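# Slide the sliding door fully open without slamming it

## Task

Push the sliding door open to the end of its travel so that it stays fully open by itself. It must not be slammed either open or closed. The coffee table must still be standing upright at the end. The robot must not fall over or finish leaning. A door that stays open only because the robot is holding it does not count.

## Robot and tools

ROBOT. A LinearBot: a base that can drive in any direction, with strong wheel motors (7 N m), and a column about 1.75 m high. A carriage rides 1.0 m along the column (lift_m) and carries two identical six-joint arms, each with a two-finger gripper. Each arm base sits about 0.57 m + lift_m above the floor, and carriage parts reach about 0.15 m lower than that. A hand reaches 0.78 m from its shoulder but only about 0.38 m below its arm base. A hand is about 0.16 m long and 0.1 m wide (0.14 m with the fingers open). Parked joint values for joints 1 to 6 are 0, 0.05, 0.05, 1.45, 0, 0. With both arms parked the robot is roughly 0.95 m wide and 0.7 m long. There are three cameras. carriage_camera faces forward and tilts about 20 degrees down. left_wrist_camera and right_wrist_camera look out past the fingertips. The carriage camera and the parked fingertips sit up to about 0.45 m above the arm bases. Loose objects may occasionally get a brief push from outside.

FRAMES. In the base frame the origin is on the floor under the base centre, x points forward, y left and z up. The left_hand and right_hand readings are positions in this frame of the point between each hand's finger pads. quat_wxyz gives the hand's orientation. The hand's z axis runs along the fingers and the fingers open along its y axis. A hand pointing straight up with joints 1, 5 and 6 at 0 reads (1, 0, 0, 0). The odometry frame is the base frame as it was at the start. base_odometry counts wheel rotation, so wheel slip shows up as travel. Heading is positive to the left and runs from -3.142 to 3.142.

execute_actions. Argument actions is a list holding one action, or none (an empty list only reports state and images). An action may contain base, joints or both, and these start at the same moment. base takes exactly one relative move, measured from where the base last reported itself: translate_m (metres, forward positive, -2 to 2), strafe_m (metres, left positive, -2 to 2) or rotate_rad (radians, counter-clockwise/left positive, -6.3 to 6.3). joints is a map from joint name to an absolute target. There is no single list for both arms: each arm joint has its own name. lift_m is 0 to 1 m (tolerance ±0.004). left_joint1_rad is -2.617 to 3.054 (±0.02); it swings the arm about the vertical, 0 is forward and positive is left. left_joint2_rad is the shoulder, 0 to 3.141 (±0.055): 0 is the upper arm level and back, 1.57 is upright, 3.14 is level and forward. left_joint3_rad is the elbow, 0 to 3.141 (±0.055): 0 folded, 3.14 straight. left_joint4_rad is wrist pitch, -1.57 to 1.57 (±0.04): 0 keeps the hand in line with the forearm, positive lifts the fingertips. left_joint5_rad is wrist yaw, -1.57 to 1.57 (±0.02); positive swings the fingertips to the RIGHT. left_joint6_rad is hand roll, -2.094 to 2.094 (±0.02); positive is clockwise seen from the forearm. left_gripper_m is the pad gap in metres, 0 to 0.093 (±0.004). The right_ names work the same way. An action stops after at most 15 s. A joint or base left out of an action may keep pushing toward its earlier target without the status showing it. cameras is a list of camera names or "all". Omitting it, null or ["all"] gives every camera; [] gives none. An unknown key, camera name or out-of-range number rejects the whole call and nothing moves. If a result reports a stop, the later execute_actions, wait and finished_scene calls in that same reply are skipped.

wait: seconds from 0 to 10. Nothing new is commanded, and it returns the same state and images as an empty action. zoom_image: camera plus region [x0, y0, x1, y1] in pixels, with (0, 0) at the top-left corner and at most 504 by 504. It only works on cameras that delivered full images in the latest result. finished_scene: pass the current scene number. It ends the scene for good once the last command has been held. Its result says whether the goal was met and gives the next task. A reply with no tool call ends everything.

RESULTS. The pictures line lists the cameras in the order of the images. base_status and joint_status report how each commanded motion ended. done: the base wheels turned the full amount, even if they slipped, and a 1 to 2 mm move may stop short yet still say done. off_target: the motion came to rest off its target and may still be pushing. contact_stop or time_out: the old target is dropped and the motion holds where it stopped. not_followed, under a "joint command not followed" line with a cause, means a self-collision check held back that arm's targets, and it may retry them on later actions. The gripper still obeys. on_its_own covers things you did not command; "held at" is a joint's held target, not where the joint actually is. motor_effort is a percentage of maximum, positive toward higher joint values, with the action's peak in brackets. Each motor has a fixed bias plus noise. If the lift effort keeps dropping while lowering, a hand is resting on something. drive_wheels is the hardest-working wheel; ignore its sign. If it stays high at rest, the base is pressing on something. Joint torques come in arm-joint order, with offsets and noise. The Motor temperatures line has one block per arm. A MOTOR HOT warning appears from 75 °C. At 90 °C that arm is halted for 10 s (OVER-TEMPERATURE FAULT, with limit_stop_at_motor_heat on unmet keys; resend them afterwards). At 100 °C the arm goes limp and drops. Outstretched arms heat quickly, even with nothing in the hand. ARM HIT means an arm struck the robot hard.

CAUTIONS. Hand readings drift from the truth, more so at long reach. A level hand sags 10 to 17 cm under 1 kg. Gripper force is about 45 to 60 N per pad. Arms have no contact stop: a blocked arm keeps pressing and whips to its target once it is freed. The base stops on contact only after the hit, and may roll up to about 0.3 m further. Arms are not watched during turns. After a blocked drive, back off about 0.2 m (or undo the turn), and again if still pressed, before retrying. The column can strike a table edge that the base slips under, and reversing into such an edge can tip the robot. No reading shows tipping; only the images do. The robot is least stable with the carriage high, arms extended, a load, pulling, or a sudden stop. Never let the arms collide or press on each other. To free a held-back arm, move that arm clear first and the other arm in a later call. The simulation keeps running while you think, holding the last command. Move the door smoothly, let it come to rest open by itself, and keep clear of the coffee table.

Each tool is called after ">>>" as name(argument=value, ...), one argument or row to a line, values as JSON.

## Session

>>> execute_actions(
  actions=[],
)

Scene clock: 0.00 s.
Joint torques (N m, as the arm reports them, + toward a larger angle): no reading
Motor temperatures (°C, as the motors report them): left_arm=[27 31 30 35 27 30] | right_arm=[29 27 30 27 27 29]
base_odometry: x=+0.000 y=+0.000 heading=+0.000 (m, m, rad; odometry frame)
base_status: not commanded
joint_positions: lift_m=+0.298 left_joint1_rad=+0.018 left_joint2_rad=+0.047 left_joint3_rad=+0.042 left_joint4_rad=+1.488 left_joint5_rad=+0.035 left_joint6_rad=-0.004 left_gripper_m=+0.094 right_joint1_rad=-0.018 right_joint2_rad=+0.056 right_joint3_rad=+0.060 right_joint4_rad=+1.453 right_joint5_rad=+0.041 right_joint6_rad=-0.005 right_gripper_m=+0.094
joint_status: not commanded
motor_effort: lift_m=+22 drive_wheels=+2 (%)
left_hand: x=+0.3005 y=+0.3229 z=+1.3262 quat_wxyz=(+0.999, +0.017, +0.044, +0.006) (m; base frame)
right_hand: x=+0.3059 y=-0.3362 z=+1.3303 quat_wxyz=(+0.998, +0.021, +0.056, -0.013) (m; base frame)
pictures: carriage_camera, left_wrist_camera, right_wrist_camera
Images, in order (width x height): carriage_camera 504x504, left_wrist_camera 504x504, right_wrist_camera 504x504.

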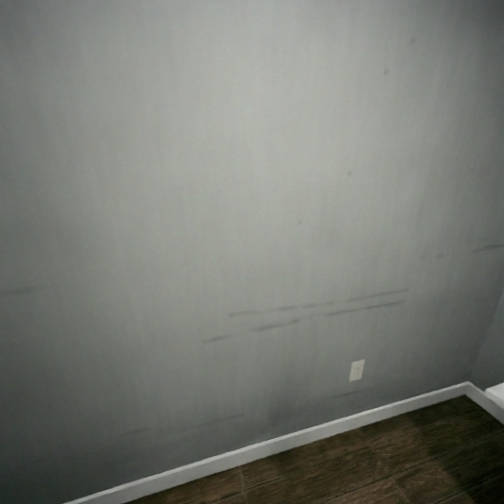

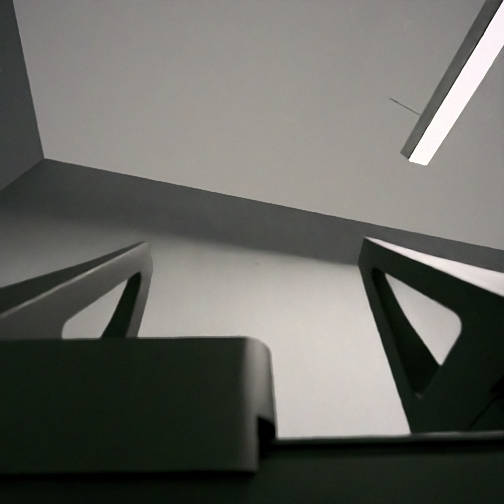

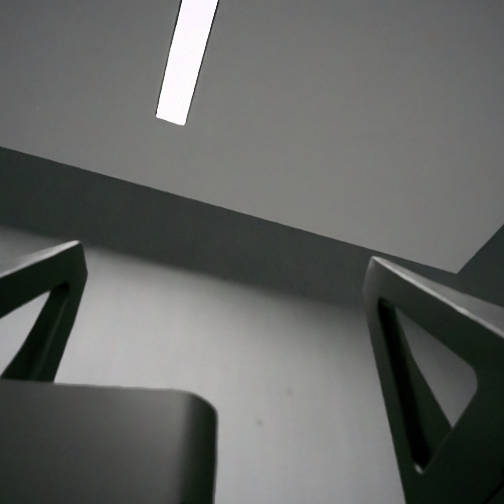

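>>> execute_actions(
  actions=[
    {"base":{"rotate_rad":-1.4},"joints":{"lift_m":0.1}},
  ],
  cameras=["carriage_camera"],
)

>>> execute_actions(
  actions=[
    {"base":{"rotate_rad":-1.4}},
  ],
  cameras=["carriage_camera"],
)

>>> execute_actions(
  actions=[
    {"base":{"rotate_rad":-1.6}},
  ],
  cameras=["carriage_camera"],
)

Scene clock: 5.67 s.
Joint torques (N m, as the arm reports them, + toward a larger angle): left_arm=[ 0.    3.64  5.71 -0.21  0.07 -0.04] | right_arm=[-0.14  3.69  5.84 -0.09 -0.12  0.  ]
Motor temperatures (°C, as the motors report them): left_arm=[27 31 31 35 27 30] | right_arm=[29 27 30 27 27 29]
base_odometry: x=+0.000 y=+0.000 heading=-1.400 (m, m, rad; odometry frame)
base_status: done
joint_positions: lift_m=+0.100 left_joint1_rad=+0.018 left_joint2_rad=+0.047 left_joint3_rad=+0.042 left_joint4_rad=+1.488 left_joint5_rad=+0.035 left_joint6_rad=-0.004 left_gripper_m=+0.094 right_joint1_rad=-0.018 right_joint2_rad=+0.056 right_joint3_rad=+0.060 right_joint4_rad=+1.452 right_joint5_rad=+0.041 right_joint6_rad=-0.005 right_gripper_m=+0.094
joint_status: all done
motor_effort: lift_m=+20(21) drive_wheels=+8(17) (%)
left_hand: x=+0.3005 y=+0.3229 z=+1.1285 quat_wxyz=(+0.999, +0.017, +0.044, +0.006) (m; base frame)
right_hand: x=+0.3062 y=-0.3362 z=+1.1326 quat_wxyz=(+0.998, +0.021, +0.057, -0.013) (m; base frame)
pictures: carriage_camera
Images, in order (width x height): carriage_camera 504x504.

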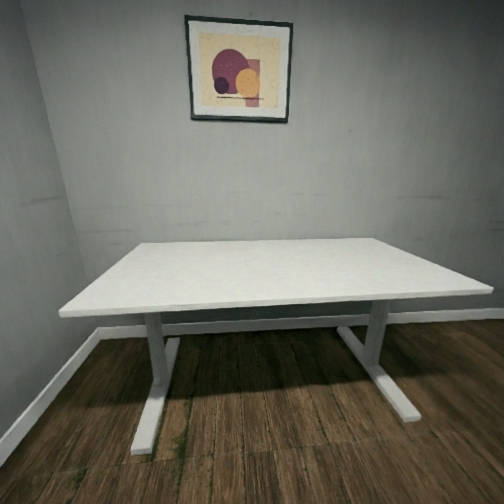

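Scene clock: 8.60 s.
Joint torques (N m, as the arm reports them, + toward a larger angle): left_arm=[-0.06  3.63  5.56 -0.24  0.08  0.02] | right_arm=[-0.19  3.71  5.68 -0.1  -0.1  -0.01]
Motor temperatures (°C, as the motors report them): left_arm=[27 31 31 35 27 30] | right_arm=[29 27 31 27 27 29]
base_odometry: x=+0.000 y=+0.000 heading=-2.799 (m, m, rad; odometry frame)
base_status: done
joint_positions: lift_m=+0.100 left_joint1_rad=+0.018 left_joint2_rad=+0.047 left_joint3_rad=+0.042 left_joint4_rad=+1.488 left_joint5_rad=+0.035 left_joint6_rad=-0.004 left_gripper_m=+0.094 right_joint1_rad=-0.018 right_joint2_rad=+0.056 right_joint3_rad=+0.060 right_joint4_rad=+1.452 right_joint5_rad=+0.041 right_joint6_rad=-0.005 right_gripper_m=+0.094
joint_status: not commanded
motor_effort: lift_m=+20(20) drive_wheels=+8(16) (%)
left_hand: x=+0.3006 y=+0.3229 z=+1.1285 quat_wxyz=(+0.999, +0.017, +0.044, +0.006) (m; base frame)
right_hand: x=+0.3063 y=-0.3362 z=+1.1326 quat_wxyz=(+0.998, +0.021, +0.057, -0.013) (m; base frame)
pictures: carriage_camera
Images, in order (width x height): carriage_camera 504x504.

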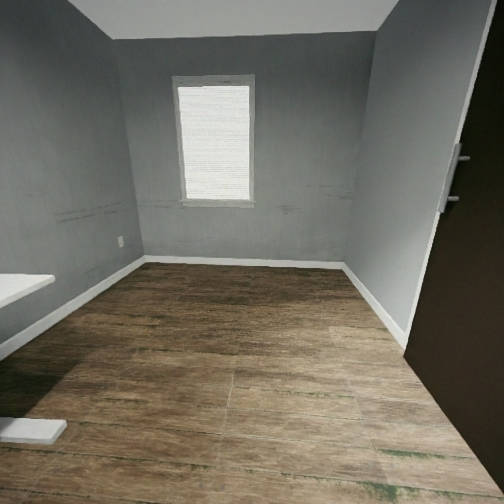

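Scene clock: 11.73 s.
Joint torques (N m, as the arm reports them, + toward a larger angle): left_arm=[-0.02  3.89  5.6  -0.19  0.05  0.01] | right_arm=[-0.2   3.72  5.74 -0.11 -0.11  0.  ]
Motor temperatures (°C, as the motors report them): left_arm=[27 32 31 35 27 30] | right_arm=[29 28 31 27 27 29]
base_odometry: x=+0.000 y=+0.000 heading=+1.885 (m, m, rad; odometry frame)
base_status: done
joint_positions: lift_m=+0.100 left_joint1_rad=+0.018 left_joint2_rad=+0.047 left_joint3_rad=+0.042 left_joint4_rad=+1.487 left_joint5_rad=+0.035 left_joint6_rad=-0.004 left_gripper_m=+0.094 right_joint1_rad=-0.018 right_joint2_rad=+0.056 right_joint3_rad=+0.060 right_joint4_rad=+1.452 right_joint5_rad=+0.041 right_joint6_rad=-0.005 right_gripper_m=+0.094
joint_status: not commanded
motor_effort: lift_m=+20(20) drive_wheels=+8(16) (%)
left_hand: x=+0.3007 y=+0.3229 z=+1.1285 quat_wxyz=(+0.999, +0.017, +0.045, +0.006) (m; base frame)
right_hand: x=+0.3063 y=-0.3362 z=+1.1326 quat_wxyz=(+0.998, +0.021, +0.057, -0.013) (m; base frame)
pictures: carriage_camera
Images, in order (width x height): carriage_camera 504x504.

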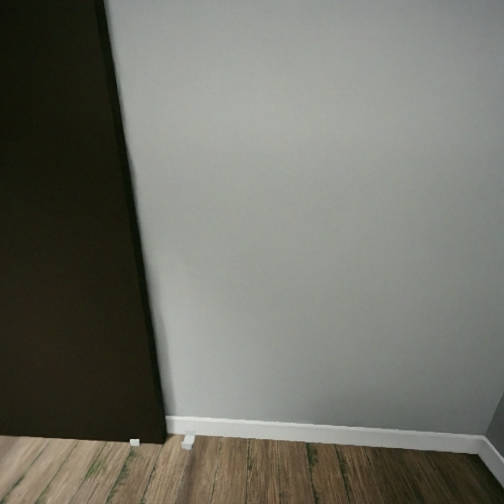

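>>> execute_actions(
  actions=[
    {"base":{"rotate_rad":0.045}},
  ],
  cameras=[],
)

>>> execute_actions(
  actions=[
    {"base":{"strafe_m":0.7},"joints":{"lift_m":0.07}},
  ],
  cameras=["carriage_camera"],
)

>>> execute_actions(
  actions=[
    {"base":{"translate_m":-0.1},"joints":{"left_joint1_rad":0,"left_joint2_rad":1.3,"left_joint3_rad":1.3,"left_joint4_rad":0,"left_joint5_rad":0}},
  ],
  cameras=["carriage_camera","left_wrist_camera"],
)

Scene clock: 16.10 s.
Joint torques (N m, as the arm reports them, + toward a larger angle): left_arm=[ 0.2   3.84  5.55 -0.17  0.06  0.01] | right_arm=[-0.19  3.73  5.8  -0.09 -0.09 -0.01]
Motor temperatures (°C, as the motors report them): left_arm=[27 32 31 34 27 30] | right_arm=[29 28 31 27 27 29]
base_odometry: x=+0.000 y=+0.000 heading=+1.930 (m, m, rad; odometry frame)
base_status: done
joint_positions: lift_m=+0.100 left_joint1_rad=+0.018 left_joint2_rad=+0.047 left_joint3_rad=+0.042 left_joint4_rad=+1.487 left_joint5_rad=+0.035 left_joint6_rad=-0.004 left_gripper_m=+0.094 right_joint1_rad=-0.018 right_joint2_rad=+0.056 right_joint3_rad=+0.060 right_joint4_rad=+1.452 right_joint5_rad=+0.041 right_joint6_rad=-0.005 right_gripper_m=+0.094
joint_status: not commanded
motor_effort: lift_m=+20(20) drive_wheels=+2(5) (%)
left_hand: x=+0.3007 y=+0.3229 z=+1.1285 quat_wxyz=(+0.999, +0.017, +0.045, +0.006) (m; base frame)
right_hand: x=+0.3063 y=-0.3362 z=+1.1326 quat_wxyz=(+0.998, +0.021, +0.057, -0.013) (m; base frame)
pictures: none
No camera images: the call's "cameras" was empty. Leave "cameras" out to get every camera's image.

Scene clock: 19.73 s.
Joint torques (N m, as the arm reports them, + toward a larger angle): left_arm=[-0.03  3.72  5.72 -0.17  0.03  0.05] | right_arm=[-0.19  3.74  5.89 -0.13 -0.1   0.  ]
Motor temperatures (°C, as the motors report them): left_arm=[27 32 31 34 27 30] | right_arm=[29 28 32 27 27 29]
base_odometry: x=-0.656 y=-0.245 heading=+1.928 (m, m, rad; odometry frame)
base_status: done
joint_positions: lift_m=+0.070 left_joint1_rad=+0.018 left_joint2_rad=+0.047 left_joint3_rad=+0.042 left_joint4_rad=+1.487 left_joint5_rad=+0.035 left_joint6_rad=-0.004 left_gripper_m=+0.094 right_joint1_rad=-0.018 right_joint2_rad=+0.056 right_joint3_rad=+0.060 right_joint4_rad=+1.452 right_joint5_rad=+0.041 right_joint6_rad=-0.005 right_gripper_m=+0.094
joint_status: all done
motor_effort: lift_m=+20(20) drive_wheels=-9(20) (%)
left_hand: x=+0.3007 y=+0.3229 z=+1.0985 quat_wxyz=(+0.999, +0.017, +0.045, +0.006) (m; base frame)
right_hand: x=+0.3063 y=-0.3362 z=+1.1026 quat_wxyz=(+0.998, +0.021, +0.057, -0.013) (m; base frame)
pictures: carriage_camera
Images, in order (width x height): carriage_camera 504x504.

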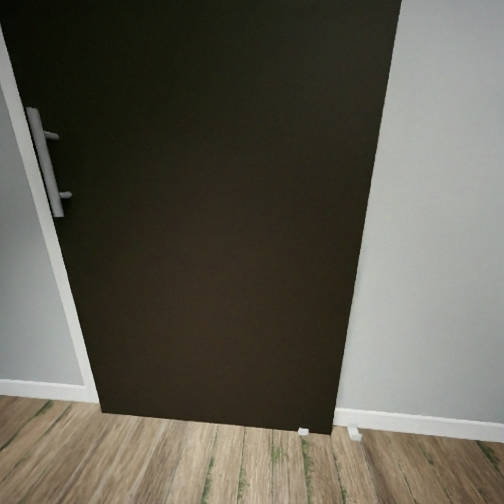

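Scene clock: 21.43 s.
Joint torques (N m, as the arm reports them, + toward a larger angle): left_arm=[-1.02 -3.56  9.01  2.4   0.03  0.01] | right_arm=[-0.21  3.75  5.91 -0.1  -0.07 -0.02]
Motor temperatures (°C, as the motors report them): left_arm=[27 32 32 35 27 30] | right_arm=[29 28 32 27 27 29]
base_odometry: x=-0.621 y=-0.339 heading=+1.929 (m, m, rad; odometry frame)
base_status: done
joint_positions: lift_m=+0.070 left_joint1_rad=+0.009 left_joint2_rad=+1.288 left_joint3_rad=+1.281 left_joint4_rad=+0.015 left_joint5_rad=+0.003 left_joint6_rad=-0.004 left_gripper_m=+0.094 right_joint1_rad=-0.018 right_joint2_rad=+0.056 right_joint3_rad=+0.060 right_joint4_rad=+1.452 right_joint5_rad=+0.041 right_joint6_rad=-0.005 right_gripper_m=+0.094
joint_status: all done
motor_effort: lift_m=+20(20) drive_wheels=-3(12) (%)
left_hand: x=+0.7149 y=+0.3321 z=+1.0964 quat_wxyz=(+0.710, -0.003, +0.704, +0.001) (m; base frame)
right_hand: x=+0.3062 y=-0.3362 z=+1.1026 quat_wxyz=(+0.998, +0.021, +0.057, -0.013) (m; base frame)
pictures: carriage_camera, left_wrist_camera
Images, in order (width x height): carriage_camera 504x504, left_wrist_camera 504x504.

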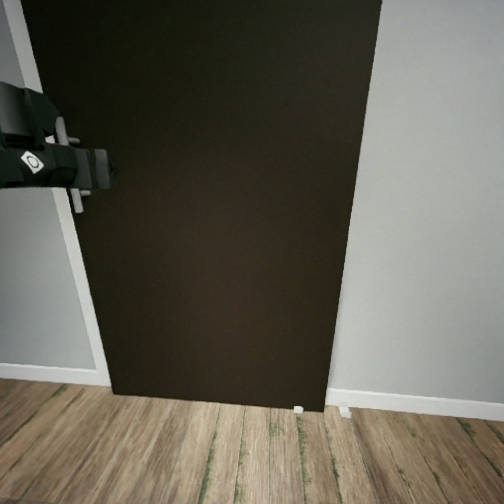

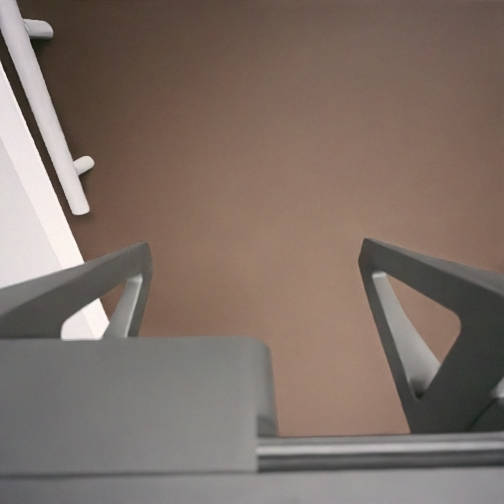

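>>> execute_actions(
  actions=[
    {"base":{"rotate_rad":-0.08}},
  ],
  cameras=[],
)

>>> execute_actions(
  actions=[
    {"base":{"strafe_m":0.27}},
  ],
  cameras=["carriage_camera","left_wrist_camera"],
)

Scene clock: 28.73 s.
Joint torques (N m, as the arm reports them, + toward a larger angle): left_arm=[-0.6  -3.85  8.77  2.42  0.09 -0.03] | right_arm=[-0.11  3.73  5.75 -0.13 -0.1   0.  ]
Motor temperatures (°C, as the motors report them): left_arm=[27 32 33 36 27 30] | right_arm=[29 28 32 27 27 29]
base_odometry: x=-0.621 y=-0.339 heading=+1.849 (m, m, rad; odometry frame)
base_status: done
joint_positions: lift_m=+0.070 left_joint1_rad=+0.007 left_joint2_rad=+1.288 left_joint3_rad=+1.281 left_joint4_rad=+0.014 left_joint5_rad=+0.001 left_joint6_rad=-0.004 left_gripper_m=+0.094 right_joint1_rad=-0.018 right_joint2_rad=+0.056 right_joint3_rad=+0.060 right_joint4_rad=+1.452 right_joint5_rad=+0.041 right_joint6_rad=-0.005 right_gripper_m=+0.094
joint_status: not commanded
motor_effort: lift_m=+20(20) drive_wheels=-7(9) (%)
left_hand: x=+0.7149 y=+0.3314 z=+1.0963 quat_wxyz=(+0.710, -0.003, +0.704, +0.001) (m; base frame)
right_hand: x=+0.3062 y=-0.3362 z=+1.1026 quat_wxyz=(+0.998, +0.021, +0.057, -0.013) (m; base frame)
pictures: none
No camera images: the call's "cameras" was empty. Leave "cameras" out to get every camera's image.

Scene clock: 31.20 s.
Joint torques (N m, as the arm reports them, + toward a larger angle): left_arm=[-0.47 -3.66  8.82  2.45  0.09  0.02] | right_arm=[-0.18  3.79  5.85 -0.13 -0.11  0.  ]
Motor temperatures (°C, as the motors report them): left_arm=[27 32 33 37 27 30] | right_arm=[29 28 32 27 27 29]
base_odometry: x=-0.881 y=-0.414 heading=+1.849 (m, m, rad; odometry frame)
base_status: done
joint_positions: lift_m=+0.070 left_joint1_rad=+0.007 left_joint2_rad=+1.288 left_joint3_rad=+1.281 left_joint4_rad=+0.014 left_joint5_rad=+0.000 left_joint6_rad=-0.004 left_gripper_m=+0.094 right_joint1_rad=-0.018 right_joint2_rad=+0.056 right_joint3_rad=+0.060 right_joint4_rad=+1.453 right_joint5_rad=+0.041 right_joint6_rad=-0.005 right_gripper_m=+0.094
joint_status: not commanded
motor_effort: lift_m=+20(20) drive_wheels=-3(13) (%)
left_hand: x=+0.7149 y=+0.3315 z=+1.0963 quat_wxyz=(+0.710, -0.004, +0.704, +0.001) (m; base frame)
right_hand: x=+0.3060 y=-0.3362 z=+1.1026 quat_wxyz=(+0.998, +0.021, +0.057, -0.013) (m; base frame)
pictures: carriage_camera, left_wrist_camera
Images, in order (width x height): carriage_camera 504x504, left_wrist_camera 504x504.

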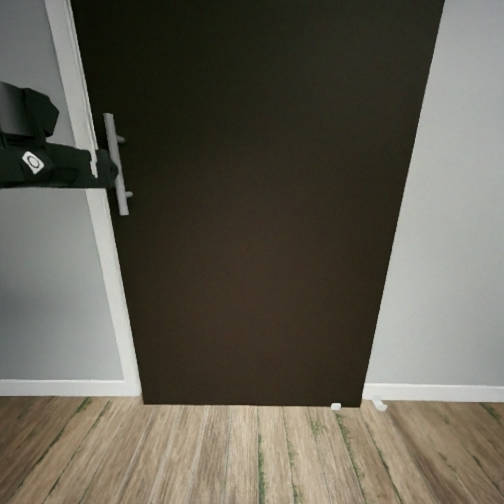

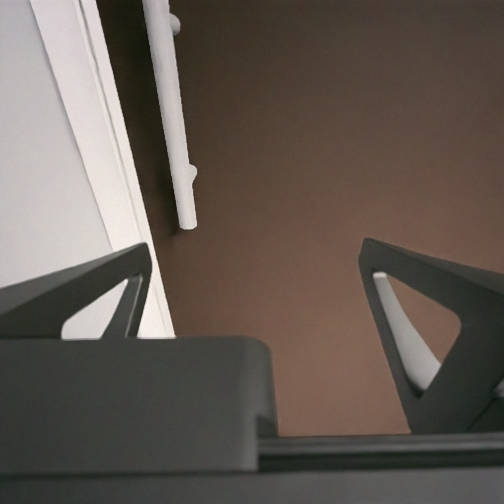

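>>> execute_actions(
  actions=[
    {"base":{"strafe_m":0.14}},
  ],
  cameras=[],
)

>>> execute_actions(
  actions=[
    {"base":{"translate_m":0.17}},
  ],
  cameras=["carriage_camera","left_wrist_camera"],
)

Scene clock: 35.17 s.
Joint torques (N m, as the arm reports them, + toward a larger angle): left_arm=[-0.68 -3.53  9.05  2.44  0.06 -0.01] | right_arm=[-0.19  3.66  5.87 -0.13 -0.11 -0.01]
Motor temperatures (°C, as the motors report them): left_arm=[27 32 34 37 27 30] | right_arm=[29 28 32 27 27 29]
base_odometry: x=-1.015 y=-0.452 heading=+1.850 (m, m, rad; odometry frame)
base_status: done
joint_positions: lift_m=+0.070 left_joint1_rad=+0.007 left_joint2_rad=+1.288 left_joint3_rad=+1.281 left_joint4_rad=+0.012 left_joint5_rad=+0.000 left_joint6_rad=-0.004 left_gripper_m=+0.094 right_joint1_rad=-0.018 right_joint2_rad=+0.056 right_joint3_rad=+0.060 right_joint4_rad=+1.453 right_joint5_rad=+0.041 right_joint6_rad=-0.005 right_gripper_m=+0.094
joint_status: not commanded
motor_effort: lift_m=+20(20) drive_wheels=-3(9) (%)
left_hand: x=+0.7149 y=+0.3315 z=+1.0958 quat_wxyz=(+0.709, -0.004, +0.705, +0.001) (m; base frame)
right_hand: x=+0.3058 y=-0.3362 z=+1.1026 quat_wxyz=(+0.998, +0.021, +0.056, -0.013) (m; base frame)
pictures: none
No camera images: the call's "cameras" was empty. Leave "cameras" out to get every camera's image.

Scene clock: 37.10 s.
Joint torques (N m, as the arm reports them, + toward a larger angle): left_arm=[-0.62 -3.53  8.98  2.51  0.09  0.  ] | right_arm=[-0.26  3.75  5.8  -0.14 -0.1  -0.01]
Motor temperatures (°C, as the motors report them): left_arm=[27 32 34 38 27 30] | right_arm=[29 28 33 27 27 29]
base_odometry: x=-1.062 y=-0.289 heading=+1.851 (m, m, rad; odometry frame)
base_status: done
joint_positions: lift_m=+0.070 left_joint1_rad=+0.007 left_joint2_rad=+1.288 left_joint3_rad=+1.284 left_joint4_rad=+0.010 left_joint5_rad=+0.000 left_joint6_rad=-0.004 left_gripper_m=+0.094 right_joint1_rad=-0.018 right_joint2_rad=+0.056 right_joint3_rad=+0.060 right_joint4_rad=+1.453 right_joint5_rad=+0.041 right_joint6_rad=-0.005 right_gripper_m=+0.094
joint_status: not commanded
motor_effort: lift_m=+20(20) drive_wheels=-7(14) (%)
left_hand: x=+0.7147 y=+0.3315 z=+1.0968 quat_wxyz=(+0.709, -0.004, +0.705, +0.001) (m; base frame)
right_hand: x=+0.3059 y=-0.3362 z=+1.1026 quat_wxyz=(+0.998, +0.021, +0.056, -0.013) (m; base frame)
pictures: carriage_camera, left_wrist_camera
Images, in order (width x height): carriage_camera 504x504, left_wrist_camera 504x504.

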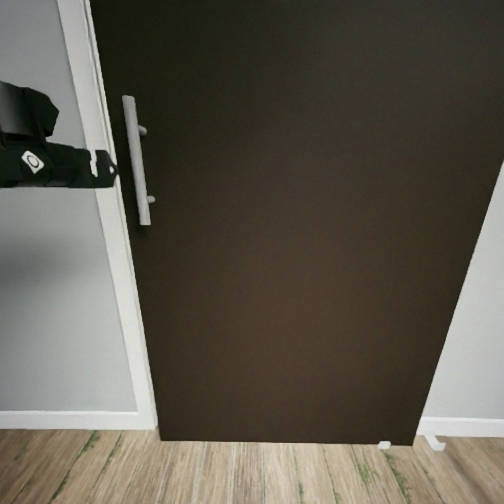

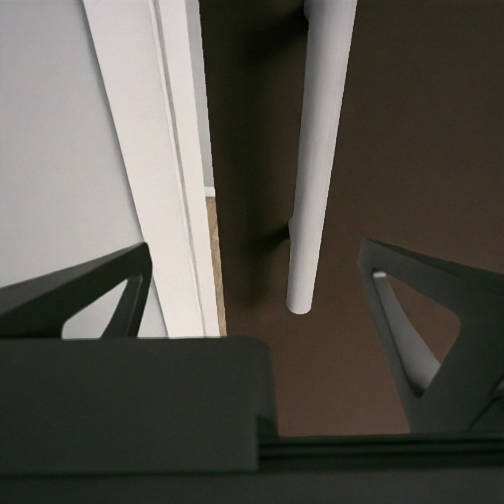

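>>> execute_actions(
  actions=[
    {"base":{"strafe_m":-0.045}},
  ],
  cameras=[],
)

>>> execute_actions(
  actions=[
    {"base":{"translate_m":0.13}},
  ],
  cameras=["carriage_camera","left_wrist_camera"],
)

Scene clock: 40.20 s.
Joint torques (N m, as the arm reports them, + toward a larger angle): left_arm=[-0.72 -3.8   8.75  2.49  0.08  0.03] | right_arm=[-0.24  3.72  5.87 -0.14 -0.12  0.01]
Motor temperatures (°C, as the motors report them): left_arm=[27 32 34 38 27 30] | right_arm=[29 29 33 27 27 29]
base_odometry: x=-1.019 y=-0.276 heading=+1.851 (m, m, rad; odometry frame)
base_status: done
joint_positions: lift_m=+0.070 left_joint1_rad=+0.007 left_joint2_rad=+1.288 left_joint3_rad=+1.284 left_joint4_rad=+0.010 left_joint5_rad=-0.001 left_joint6_rad=-0.004 left_gripper_m=+0.094 right_joint1_rad=-0.018 right_joint2_rad=+0.056 right_joint3_rad=+0.060 right_joint4_rad=+1.453 right_joint5_rad=+0.041 right_joint6_rad=-0.005 right_gripper_m=+0.094
joint_status: not commanded
motor_effort: lift_m=+20(20) drive_wheels=+3(13) (%)
left_hand: x=+0.7147 y=+0.3316 z=+1.0968 quat_wxyz=(+0.709, -0.004, +0.705, +0.001) (m; base frame)
right_hand: x=+0.3060 y=-0.3362 z=+1.1026 quat_wxyz=(+0.998, +0.021, +0.057, -0.013) (m; base frame)
pictures: none
No camera images: the call's "cameras" was empty. Leave "cameras" out to get every camera's image.

Scene clock: 42.00 s.
Joint torques (N m, as the arm reports them, + toward a larger angle): left_arm=[-0.73 -3.73  8.77  2.51  0.06  0.04] | right_arm=[-0.17  3.77  5.77 -0.13 -0.1  -0.01]
Motor temperatures (°C, as the motors report them): left_arm=[27 32 35 38 27 30] | right_arm=[29 29 33 27 27 29]
base_odometry: x=-1.055 y=-0.151 heading=+1.850 (m, m, rad; odometry frame)
base_status: done
joint_positions: lift_m=+0.070 left_joint1_rad=+0.007 left_joint2_rad=+1.288 left_joint3_rad=+1.286 left_joint4_rad=+0.009 left_joint5_rad=-0.001 left_joint6_rad=-0.004 left_gripper_m=+0.094 right_joint1_rad=-0.018 right_joint2_rad=+0.056 right_joint3_rad=+0.060 right_joint4_rad=+1.453 right_joint5_rad=+0.041 right_joint6_rad=-0.005 right_gripper_m=+0.094
joint_status: not commanded
motor_effort: lift_m=+20(20) drive_wheels=-7(13) (%)
left_hand: x=+0.7146 y=+0.3316 z=+1.0970 quat_wxyz=(+0.709, -0.004, +0.705, +0.001) (m; base frame)
right_hand: x=+0.3060 y=-0.3362 z=+1.1026 quat_wxyz=(+0.998, +0.021, +0.057, -0.013) (m; base frame)
pictures: carriage_camera, left_wrist_camera
Images, in order (width x height): carriage_camera 504x504, left_wrist_camera 504x504.

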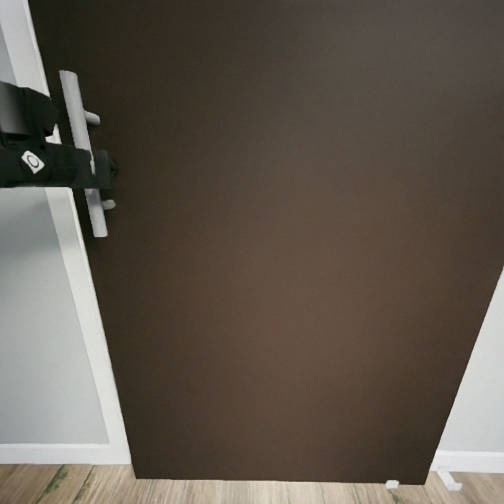

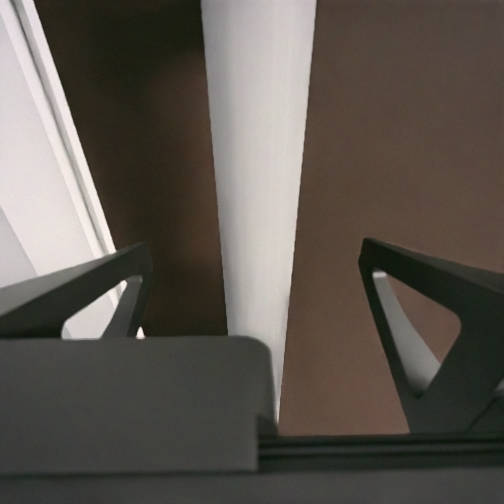

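>>> execute_actions(
  actions=[
    {"base":{"translate_m":0.025}},
  ],
  cameras=[],
)

>>> execute_actions(
  actions=[
    {"joints":{"left_gripper_m":0}},
  ],
  cameras=["left_wrist_camera"],
)

>>> execute_actions(
  actions=[
    {"base":{"strafe_m":-0.2},"joints":{"left_joint1_rad":-0.01}},
  ],
)

Scene clock: 44.73 s.
Joint torques (N m, as the arm reports them, + toward a larger angle): left_arm=[-0.74 -3.7   8.68  2.52  0.06 -0.01] | right_arm=[-0.19  3.73  5.89 -0.13 -0.11 -0.02]
Motor temperatures (°C, as the motors report them): left_arm=[27 32 35 38 27 30] | right_arm=[29 29 33 27 27 29]
base_odometry: x=-1.061 y=-0.127 heading=+1.849 (m, m, rad; odometry frame)
base_status: done
joint_positions: lift_m=+0.070 left_joint1_rad=+0.007 left_joint2_rad=+1.288 left_joint3_rad=+1.286 left_joint4_rad=+0.008 left_joint5_rad=+0.000 left_joint6_rad=-0.004 left_gripper_m=+0.094 right_joint1_rad=-0.018 right_joint2_rad=+0.056 right_joint3_rad=+0.060 right_joint4_rad=+1.453 right_joint5_rad=+0.041 right_joint6_rad=-0.005 right_gripper_m=+0.094
joint_status: not commanded
motor_effort: lift_m=+20(20) drive_wheels=-6(13) (%)
left_hand: x=+0.7146 y=+0.3315 z=+1.0968 quat_wxyz=(+0.709, -0.004, +0.705, +0.001) (m; base frame)
right_hand: x=+0.3060 y=-0.3362 z=+1.1026 quat_wxyz=(+0.998, +0.021, +0.057, -0.013) (m; base frame)
pictures: none
No camera images: the call's "cameras" was empty. Leave "cameras" out to get every camera's image.

Scene clock: 45.47 s.
Joint torques (N m, as the arm reports them, + toward a larger angle): left_arm=[-0.64 -3.69  8.65  2.45  0.2   0.  ] | right_arm=[-0.14  3.7   5.77 -0.11 -0.12  0.  ]
Motor temperatures (°C, as the motors report them): left_arm=[27 32 35 39 27 30] | right_arm=[29 29 33 27 27 29]
base_odometry: x=-1.061 y=-0.127 heading=+1.849 (m, m, rad; odometry frame)
base_status: not commanded
joint_positions: lift_m=+0.070 left_joint1_rad=+0.007 left_joint2_rad=+1.288 left_joint3_rad=+1.286 left_joint4_rad=+0.009 left_joint5_rad=-0.008 left_joint6_rad=-0.003 left_gripper_m=+0.021 right_joint1_rad=-0.018 right_joint2_rad=+0.056 right_joint3_rad=+0.060 right_joint4_rad=+1.453 right_joint5_rad=+0.041 right_joint6_rad=-0.005 right_gripper_m=+0.094
joint_status: left_gripper_m off_target (ended at +0.021, target +0.000)
motor_effort: lift_m=+20(20) drive_wheels=+6(6) (%)
left_hand: x=+0.7146 y=+0.3332 z=+1.0969 quat_wxyz=(+0.709, -0.007, +0.705, +0.004) (m; base frame)
right_hand: x=+0.3060 y=-0.3362 z=+1.1026 quat_wxyz=(+0.998, +0.021, +0.057, -0.013) (m; base frame)
pictures: left_wrist_camera
Images, in order (width x height): left_wrist_camera 504x504.

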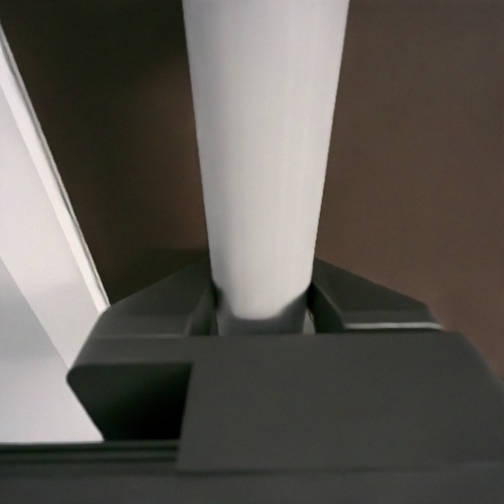

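Scene clock: 48.63 s.
Joint torques (N m, as the arm reports them, + toward a larger angle): left_arm=[ 1.8  -4.64  8.06  2.4  -0.77  0.03] | right_arm=[-0.19  3.7   5.85 -0.14 -0.09 -0.02]
Motor temperatures (°C, as the motors report them): left_arm=[27 33 35 39 28 30] | right_arm=[29 29 33 27 27 29]
base_odometry: x=-0.869 y=-0.072 heading=+1.849 (m, m, rad; odometry frame)
base_status: done
joint_positions: lift_m=+0.070 left_joint1_rad=-0.030 left_joint2_rad=+1.302 left_joint3_rad=+1.292 left_joint4_rad=+0.018 left_joint5_rad=+0.078 left_joint6_rad=-0.005 left_gripper_m=+0.020 right_joint1_rad=-0.018 right_joint2_rad=+0.056 right_joint3_rad=+0.060 right_joint4_rad=+1.453 right_joint5_rad=+0.041 right_joint6_rad=-0.005 right_gripper_m=+0.094
joint_status: all done
motor_effort: lift_m=+20(20) drive_wheels=-2(17) (%)
left_hand: x=+0.7174 y=+0.3020 z=+1.0968 quat_wxyz=(+0.709, +0.037, +0.703, -0.040) (m; base frame)
right_hand: x=+0.3059 y=-0.3362 z=+1.1026 quat_wxyz=(+0.998, +0.021, +0.056, -0.013) (m; base frame)
pictures: carriage_camera, left_wrist_camera, right_wrist_camera
Images, in order (width x height): carriage_camera 504x504, left_wrist_camera 504x504, right_wrist_camera 504x504.

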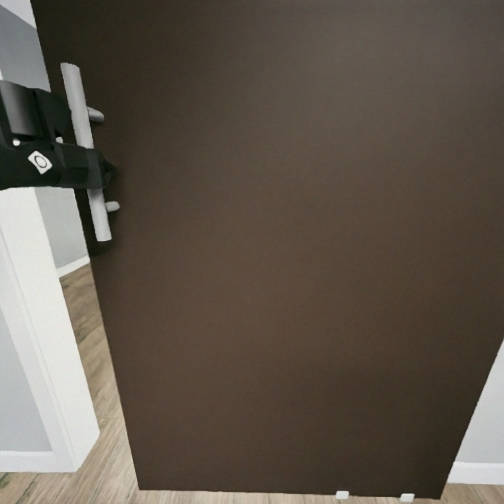

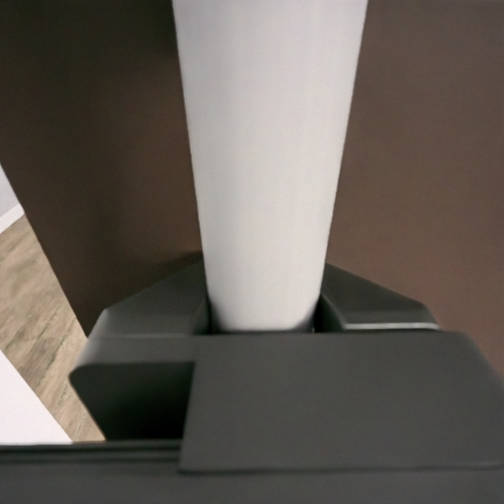

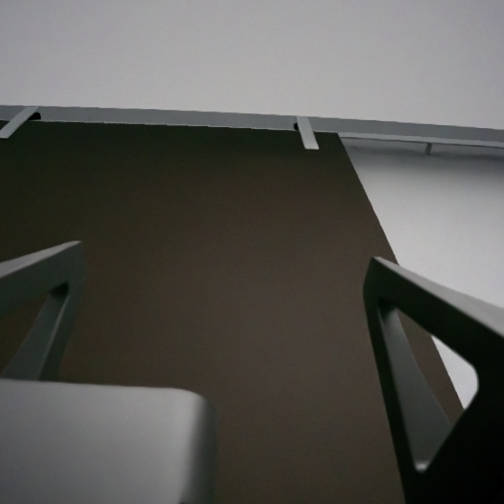

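>>> execute_actions(
  actions=[
    {"base":{"strafe_m":-0.2},"joints":{"left_joint1_rad":-0.02}},
  ],
  cameras=["right_wrist_camera"],
)

>>> execute_actions(
  actions=[
    {"base":{"strafe_m":-0.2},"joints":{"left_joint1_rad":-0.02}},
  ],
)

Scene clock: 53.10 s.
Joint torques (N m, as the arm reports them, + toward a larger angle): left_arm=[ 4.21 -3.91  7.92  2.61 -0.67  0.01] | right_arm=[-0.21  3.82  5.81 -0.12 -0.11  0.02]
Motor temperatures (°C, as the motors report them): left_arm=[27 33 36 39 28 30] | right_arm=[29 29 33 27 27 29]
base_odometry: x=-0.677 y=-0.017 heading=+1.849 (m, m, rad; odometry frame)
base_status: done
joint_positions: lift_m=+0.070 left_joint1_rad=-0.068 left_joint2_rad=+1.293 left_joint3_rad=+1.292 left_joint4_rad=-0.002 left_joint5_rad=+0.069 left_joint6_rad=-0.004 left_gripper_m=+0.020 right_joint1_rad=-0.018 right_joint2_rad=+0.056 right_joint3_rad=+0.060 right_joint4_rad=+1.453 right_joint5_rad=+0.041 right_joint6_rad=-0.005 right_gripper_m=+0.094
joint_status: left_joint1_rad off_target (ended at -0.068, target -0.020)
motor_effort: lift_m=+20(20) drive_wheels=-4(15) (%)
left_hand: x=+0.7133 y=+0.2868 z=+1.0958 quat_wxyz=(+0.704, +0.047, +0.706, -0.050) (m; base frame)
right_hand: x=+0.3060 y=-0.3362 z=+1.1026 quat_wxyz=(+0.998, +0.021, +0.057, -0.013) (m; base frame)
pictures: right_wrist_camera
Images, in order (width x height): right_wrist_camera 504x504.

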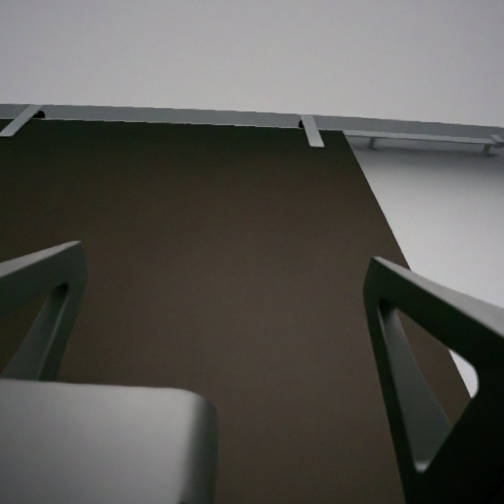

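Scene clock: 55.00 s.
Joint torques (N m, as the arm reports them, + toward a larger angle): left_arm=[ 0.88 -3.55  8.07  2.88  0.47  0.01] | right_arm=[-0.25  3.73  5.66 -0.15 -0.1  -0.03]
Motor temperatures (°C, as the motors report them): left_arm=[28 33 36 39 28 30] | right_arm=[29 29 33 27 27 29]
base_odometry: x=-0.574 y=+0.013 heading=+1.850 (m, m, rad; odometry frame)
base_status: strafe_m contact_stop (by the wheels' count: -0.107 of -0.200)
joint_positions: lift_m=+0.070 left_joint1_rad=-0.030 left_joint2_rad=+1.283 left_joint3_rad=+1.292 left_joint4_rad=-0.022 left_joint5_rad=-0.036 left_joint6_rad=-0.006 left_gripper_m=+0.020 right_joint1_rad=-0.018 right_joint2_rad=+0.056 right_joint3_rad=+0.061 right_joint4_rad=+1.453 right_joint5_rad=+0.043 right_joint6_rad=-0.005 right_gripper_m=+0.094
joint_status: all done
motor_effort: lift_m=+20(20) drive_wheels=-2(14) (%)
left_hand: x=+0.7124 y=+0.3217 z=+1.0950 quat_wxyz=(+0.703, -0.004, +0.711, +0.000) (m; base frame)
right_hand: x=+0.3057 y=-0.3366 z=+1.1028 quat_wxyz=(+0.998, +0.022, +0.056, -0.013) (m; base frame)
pictures: carriage_camera, left_wrist_camera, right_wrist_camera
Images, in order (width x height): carriage_camera 504x504, left_wrist_camera 504x504, right_wrist_camera 504x504.

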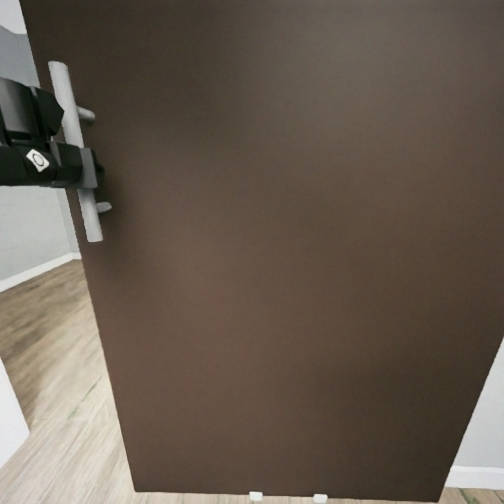

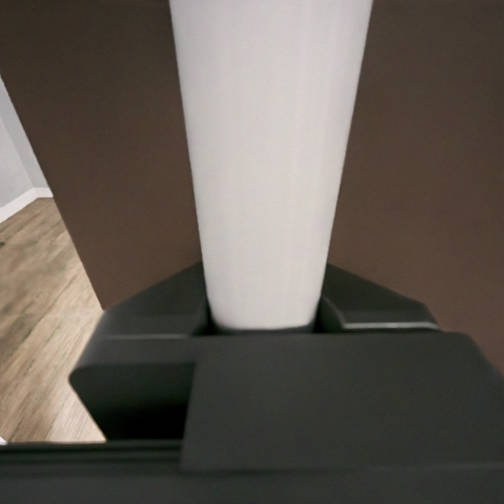

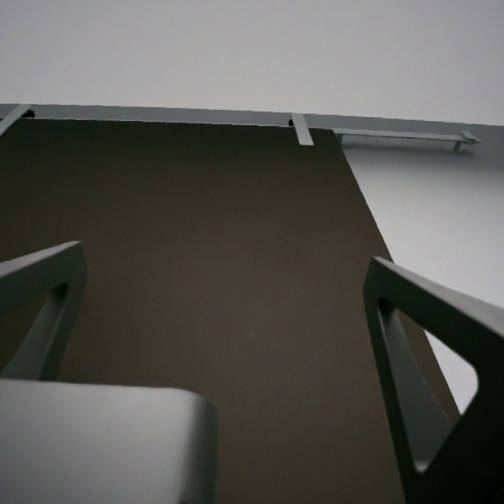

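>>> execute_actions(
  actions=[
    {"base":{"strafe_m":-0.12},"joints":{"left_joint1_rad":-0.03}},
  ],
  cameras=["right_wrist_camera"],
)

>>> execute_actions(
  actions=[
    {"base":{"strafe_m":-0.1},"joints":{"left_joint1_rad":-0.03}},
  ],
  cameras=["right_wrist_camera"],
)

Scene clock: 59.67 s.
Joint torques (N m, as the arm reports them, + toward a larger angle): left_arm=[ 1.56 -2.56  8.15  3.14  0.28  0.04] | right_arm=[-0.15  3.59  5.72 -0.1  -0.13 -0.01]
Motor temperatures (°C, as the motors report them): left_arm=[28 33 36 40 28 30] | right_arm=[29 29 33 27 27 29]
base_odometry: x=-0.459 y=+0.047 heading=+1.850 (m, m, rad; odometry frame)
base_status: done
joint_positions: lift_m=+0.070 left_joint1_rad=-0.046 left_joint2_rad=+1.273 left_joint3_rad=+1.292 left_joint4_rad=-0.041 left_joint5_rad=-0.019 left_joint6_rad=-0.006 left_gripper_m=+0.020 right_joint1_rad=-0.018 right_joint2_rad=+0.056 right_joint3_rad=+0.061 right_joint4_rad=+1.453 right_joint5_rad=+0.043 right_joint6_rad=-0.005 right_gripper_m=+0.094
joint_status: all done
motor_effort: lift_m=+20(20) drive_wheels=-3(13) (%)
left_hand: x=+0.7089 y=+0.3118 z=+1.0945 quat_wxyz=(+0.699, +0.008, +0.715, -0.012) (m; base frame)
right_hand: x=+0.3057 y=-0.3365 z=+1.1028 quat_wxyz=(+0.998, +0.022, +0.056, -0.013) (m; base frame)
pictures: right_wrist_camera
Images, in order (width x height): right_wrist_camera 504x504.

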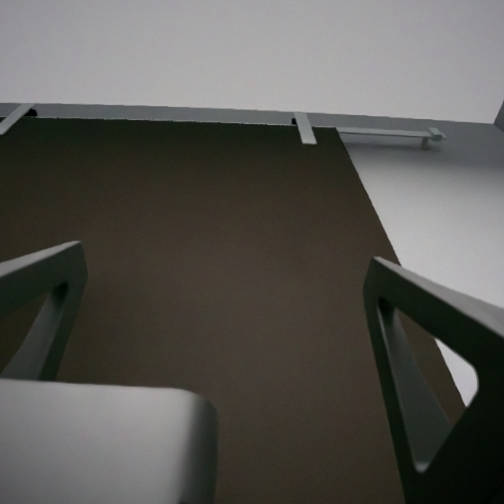

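Scene clock: 61.20 s.
Joint torques (N m, as the arm reports them, + toward a larger angle): left_arm=[-0.17 -1.73  8.12  3.27  1.04  0.07] | right_arm=[-0.19  3.72  5.69 -0.13 -0.11  0.01]
Motor temperatures (°C, as the motors report them): left_arm=[28 33 36 41 28 30] | right_arm=[29 29 33 27 27 29]
base_odometry: x=-0.390 y=+0.067 heading=+1.851 (m, m, rad; odometry frame)
base_status: strafe_m contact_stop (by the wheels' count: -0.071 of -0.100)
joint_positions: lift_m=+0.070 left_joint1_rad=-0.027 left_joint2_rad=+1.267 left_joint3_rad=+1.292 left_joint4_rad=-0.053 left_joint5_rad=-0.087 left_joint6_rad=-0.007 left_gripper_m=+0.020 right_joint1_rad=-0.018 right_joint2_rad=+0.056 right_joint3_rad=+0.061 right_joint4_rad=+1.453 right_joint5_rad=+0.043 right_joint6_rad=-0.005 right_gripper_m=+0.094
joint_status: all done
motor_effort: lift_m=+20(20) drive_wheels=-2(15) (%)
left_hand: x=+0.7069 y=+0.3318 z=+1.0941 quat_wxyz=(+0.697, -0.023, +0.716, +0.019) (m; base frame)
right_hand: x=+0.3057 y=-0.3364 z=+1.1028 quat_wxyz=(+0.998, +0.022, +0.056, -0.013) (m; base frame)
pictures: right_wrist_camera
Images, in order (width x height): right_wrist_camera 504x504.

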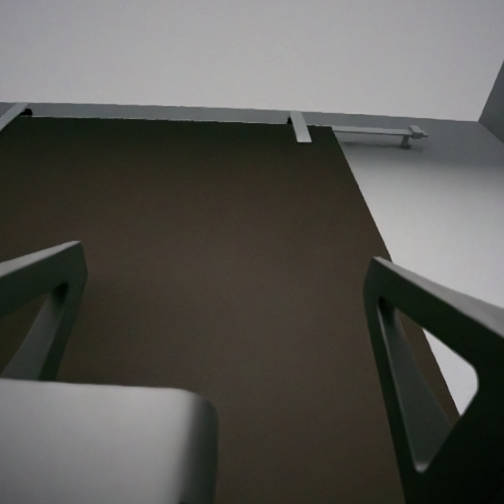

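>>> execute_actions(
  actions=[
    {"base":{"translate_m":-0.02},"joints":{"left_joint1_rad":-0.03}},
  ],
  cameras=[],
)

>>> execute_actions(
  actions=[
    {"base":{"strafe_m":-0.08},"joints":{"left_joint1_rad":-0.03}},
  ],
  cameras=["right_wrist_camera"],
)

>>> execute_actions(
  actions=[
    {"base":{"strafe_m":-0.08},"joints":{"left_joint1_rad":-0.03}},
  ],
  cameras=["right_wrist_camera"],
)

>>> execute_actions(
  actions=[
    {"base":{"strafe_m":-0.06},"joints":{"left_joint1_rad":-0.03}},
  ],
  cameras=["right_wrist_camera"],
)

Scene clock: 65.63 s.
Joint torques (N m, as the arm reports them, + toward a larger angle): left_arm=[-0.84 -5.5   7.53  2.41  0.77  0.  ] | right_arm=[-0.23  3.75  5.67 -0.15 -0.08 -0.01]
Motor temperatures (°C, as the motors report them): left_arm=[28 33 36 41 28 30] | right_arm=[29 29 33 27 27 29]
base_odometry: x=-0.385 y=+0.048 heading=+1.851 (m, m, rad; odometry frame)
base_status: done
joint_positions: lift_m=+0.070 left_joint1_rad=-0.021 left_joint2_rad=+1.315 left_joint3_rad=+1.303 left_joint4_rad=+0.021 left_joint5_rad=-0.061 left_joint6_rad=-0.004 left_gripper_m=+0.020 right_joint1_rad=-0.018 right_joint2_rad=+0.056 right_joint3_rad=+0.061 right_joint4_rad=+1.453 right_joint5_rad=+0.043 right_joint6_rad=-0.005 right_gripper_m=+0.094
joint_status: all done
motor_effort: lift_m=+20(20) drive_wheels=+5(7) (%)
left_hand: x=+0.7218 y=+0.3298 z=+1.0973 quat_wxyz=(+0.710, -0.016, +0.704, +0.013) (m; base frame)
right_hand: x=+0.3057 y=-0.3364 z=+1.1028 quat_wxyz=(+0.998, +0.022, +0.056, -0.013) (m; base frame)
pictures: none
No camera images: the call's "cameras" was empty. Leave "cameras" out to get every camera's image.

Scene clock: 67.33 s.
Joint torques (N m, as the arm reports them, + toward a larger angle): left_arm=[ 1.55 -5.54  7.37  2.38  0.02  0.03] | right_arm=[-0.23  3.75  5.82 -0.13 -0.12  0.  ]
Motor temperatures (°C, as the motors report them): left_arm=[28 33 36 41 28 30] | right_arm=[29 29 34 27 27 29]
base_odometry: x=-0.324 y=+0.064 heading=+1.850 (m, m, rad; odometry frame)
base_status: strafe_m contact_stop (by the wheels' count: -0.063 of -0.080)
joint_positions: lift_m=+0.070 left_joint1_rad=-0.047 left_joint2_rad=+1.315 left_joint3_rad=+1.303 left_joint4_rad=+0.019 left_joint5_rad=+0.004 left_joint6_rad=-0.004 left_gripper_m=+0.020 right_joint1_rad=-0.018 right_joint2_rad=+0.056 right_joint3_rad=+0.061 right_joint4_rad=+1.453 right_joint5_rad=+0.043 right_joint6_rad=-0.005 right_gripper_m=+0.094
joint_status: all done
motor_effort: lift_m=+20(20) drive_wheels=-4(13) (%)
left_hand: x=+0.7213 y=+0.3071 z=+1.0970 quat_wxyz=(+0.709, +0.016, +0.704, -0.020) (m; base frame)
right_hand: x=+0.3055 y=-0.3364 z=+1.1028 quat_wxyz=(+0.998, +0.022, +0.056, -0.013) (m; base frame)
pictures: right_wrist_camera
Images, in order (width x height): right_wrist_camera 504x504.

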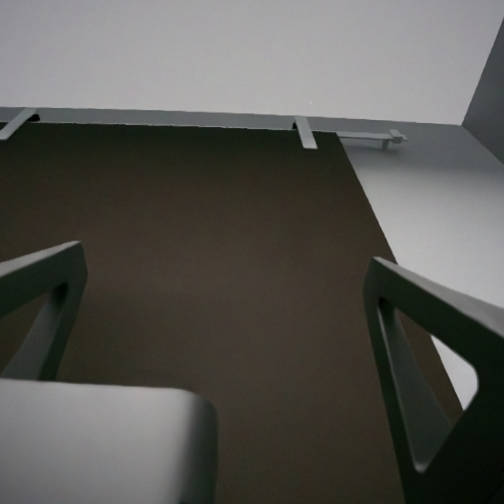

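not run: a stop came earlier in this reply.

not run: a stop came earlier in this reply.

>>> execute_actions(
  actions=[
    {"base":{"strafe_m":-0.08},"joints":{"left_joint1_rad":-0.04}},
  ],
  cameras=["right_wrist_camera"],
)

>>> execute_actions(
  actions=[
    {"base":{"strafe_m":-0.05},"joints":{"left_joint1_rad":-0.04}},
  ],
  cameras=["right_wrist_camera"],
)

>>> execute_actions(
  actions=[
    {"base":{"strafe_m":-0.04},"joints":{"left_joint1_rad":-0.04}},
  ],
  cameras=["right_wrist_camera"],
)

Scene clock: 71.67 s.
Joint torques (N m, as the arm reports them, + toward a larger angle): left_arm=[ 1.55 -5.57  7.41  2.48  0.2   0.05] | right_arm=[-0.27  3.72  5.8  -0.12 -0.12 -0.01]
Motor temperatures (°C, as the motors report them): left_arm=[28 33 36 41 28 30] | right_arm=[29 29 34 27 27 29]
base_odometry: x=-0.247 y=+0.086 heading=+1.850 (m, m, rad; odometry frame)
base_status: done
joint_positions: lift_m=+0.070 left_joint1_rad=-0.056 left_joint2_rad=+1.312 left_joint3_rad=+1.303 left_joint4_rad=+0.014 left_joint5_rad=-0.008 left_joint6_rad=-0.005 left_gripper_m=+0.020 right_joint1_rad=-0.018 right_joint2_rad=+0.056 right_joint3_rad=+0.061 right_joint4_rad=+1.453 right_joint5_rad=+0.042 right_joint6_rad=-0.005 right_gripper_m=+0.094
joint_status: all done
motor_effort: lift_m=+20(20) drive_wheels=-4(11) (%)
left_hand: x=+0.7205 y=+0.3052 z=+1.0967 quat_wxyz=(+0.709, +0.015, +0.705, -0.019) (m; base frame)
right_hand: x=+0.3056 y=-0.3364 z=+1.1028 quat_wxyz=(+0.998, +0.021, +0.056, -0.013) (m; base frame)
pictures: right_wrist_camera
Images, in order (width x height): right_wrist_camera 504x504.

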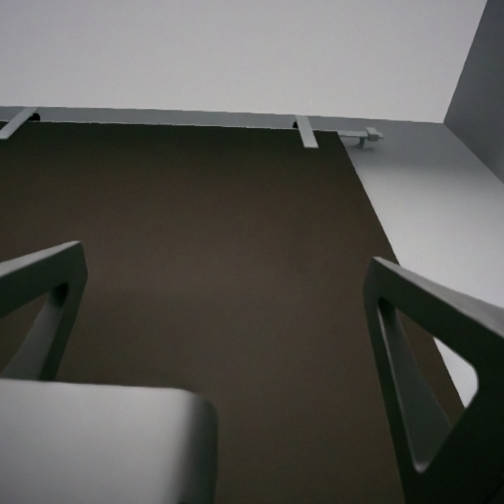

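Scene clock: 73.07 s.
Joint torques (N m, as the arm reports them, + toward a larger angle): left_arm=[ 0.4  -5.47  7.42  2.52  0.31  0.02] | right_arm=[-0.27  3.66  5.78 -0.14 -0.13 -0.01]
Motor temperatures (°C, as the motors report them): left_arm=[28 33 36 41 28 30] | right_arm=[29 29 34 27 27 29]
base_odometry: x=-0.199 y=+0.100 heading=+1.850 (m, m, rad; odometry frame)
base_status: done
joint_positions: lift_m=+0.070 left_joint1_rad=-0.045 left_joint2_rad=+1.309 left_joint3_rad=+1.303 left_joint4_rad=+0.008 left_joint5_rad=-0.020 left_joint6_rad=-0.004 left_gripper_m=+0.020 right_joint1_rad=-0.018 right_joint2_rad=+0.056 right_joint3_rad=+0.061 right_joint4_rad=+1.453 right_joint5_rad=+0.042 right_joint6_rad=-0.005 right_gripper_m=+0.094
joint_status: all done
motor_effort: lift_m=+20(20) drive_wheels=-3(10) (%)
left_hand: x=+0.7197 y=+0.3121 z=+1.0967 quat_wxyz=(+0.708, +0.007, +0.706, -0.010) (m; base frame)
right_hand: x=+0.3056 y=-0.3364 z=+1.1028 quat_wxyz=(+0.998, +0.021, +0.056, -0.013) (m; base frame)
pictures: right_wrist_camera
Images, in order (width x height): right_wrist_camera 504x504.

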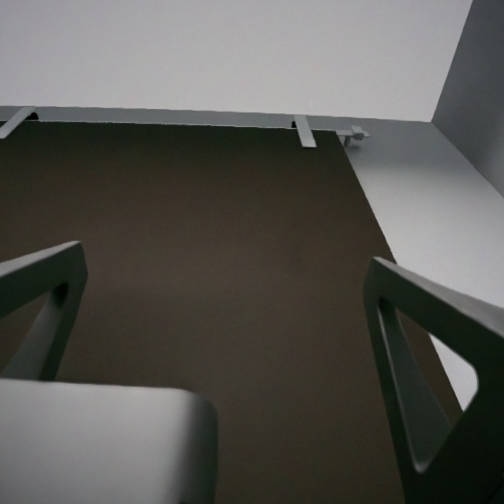

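Scene clock: 74.37 s.
Joint torques (N m, as the arm reports them, + toward a larger angle): left_arm=[ 0.16 -5.14  7.39  2.62  0.44  0.02] | right_arm=[-0.21  3.75  5.82 -0.12 -0.1   0.  ]
Motor temperatures (°C, as the motors report them): left_arm=[28 33 36 41 28 30] | right_arm=[29 29 34 27 27 29]
base_odometry: x=-0.161 y=+0.111 heading=+1.849 (m, m, rad; odometry frame)
base_status: done
joint_positions: lift_m=+0.070 left_joint1_rad=-0.039 left_joint2_rad=+1.306 left_joint3_rad=+1.303 left_joint4_rad=+0.002 left_joint5_rad=-0.031 left_joint6_rad=-0.004 left_gripper_m=+0.020 right_joint1_rad=-0.018 right_joint2_rad=+0.056 right_joint3_rad=+0.061 right_joint4_rad=+1.453 right_joint5_rad=+0.042 right_joint6_rad=-0.005 right_gripper_m=+0.094
joint_status: all done
motor_effort: lift_m=+20(20) drive_wheels=-3(9) (%)
left_hand: x=+0.7189 y=+0.3166 z=+1.0965 quat_wxyz=(+0.707, +0.001, +0.707, -0.004) (m; base frame)
right_hand: x=+0.3057 y=-0.3364 z=+1.1028 quat_wxyz=(+0.998, +0.021, +0.056, -0.013) (m; base frame)
pictures: right_wrist_camera
Images, in order (width x height): right_wrist_camera 504x504.

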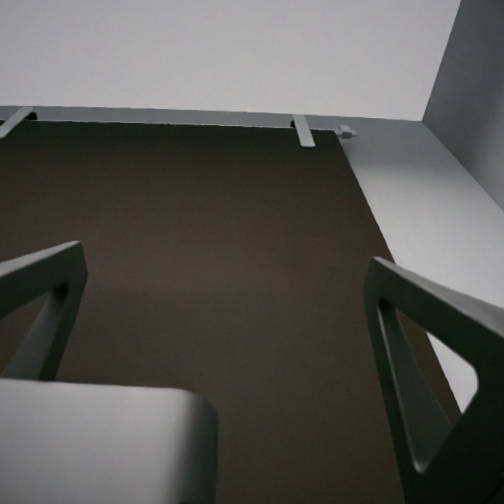

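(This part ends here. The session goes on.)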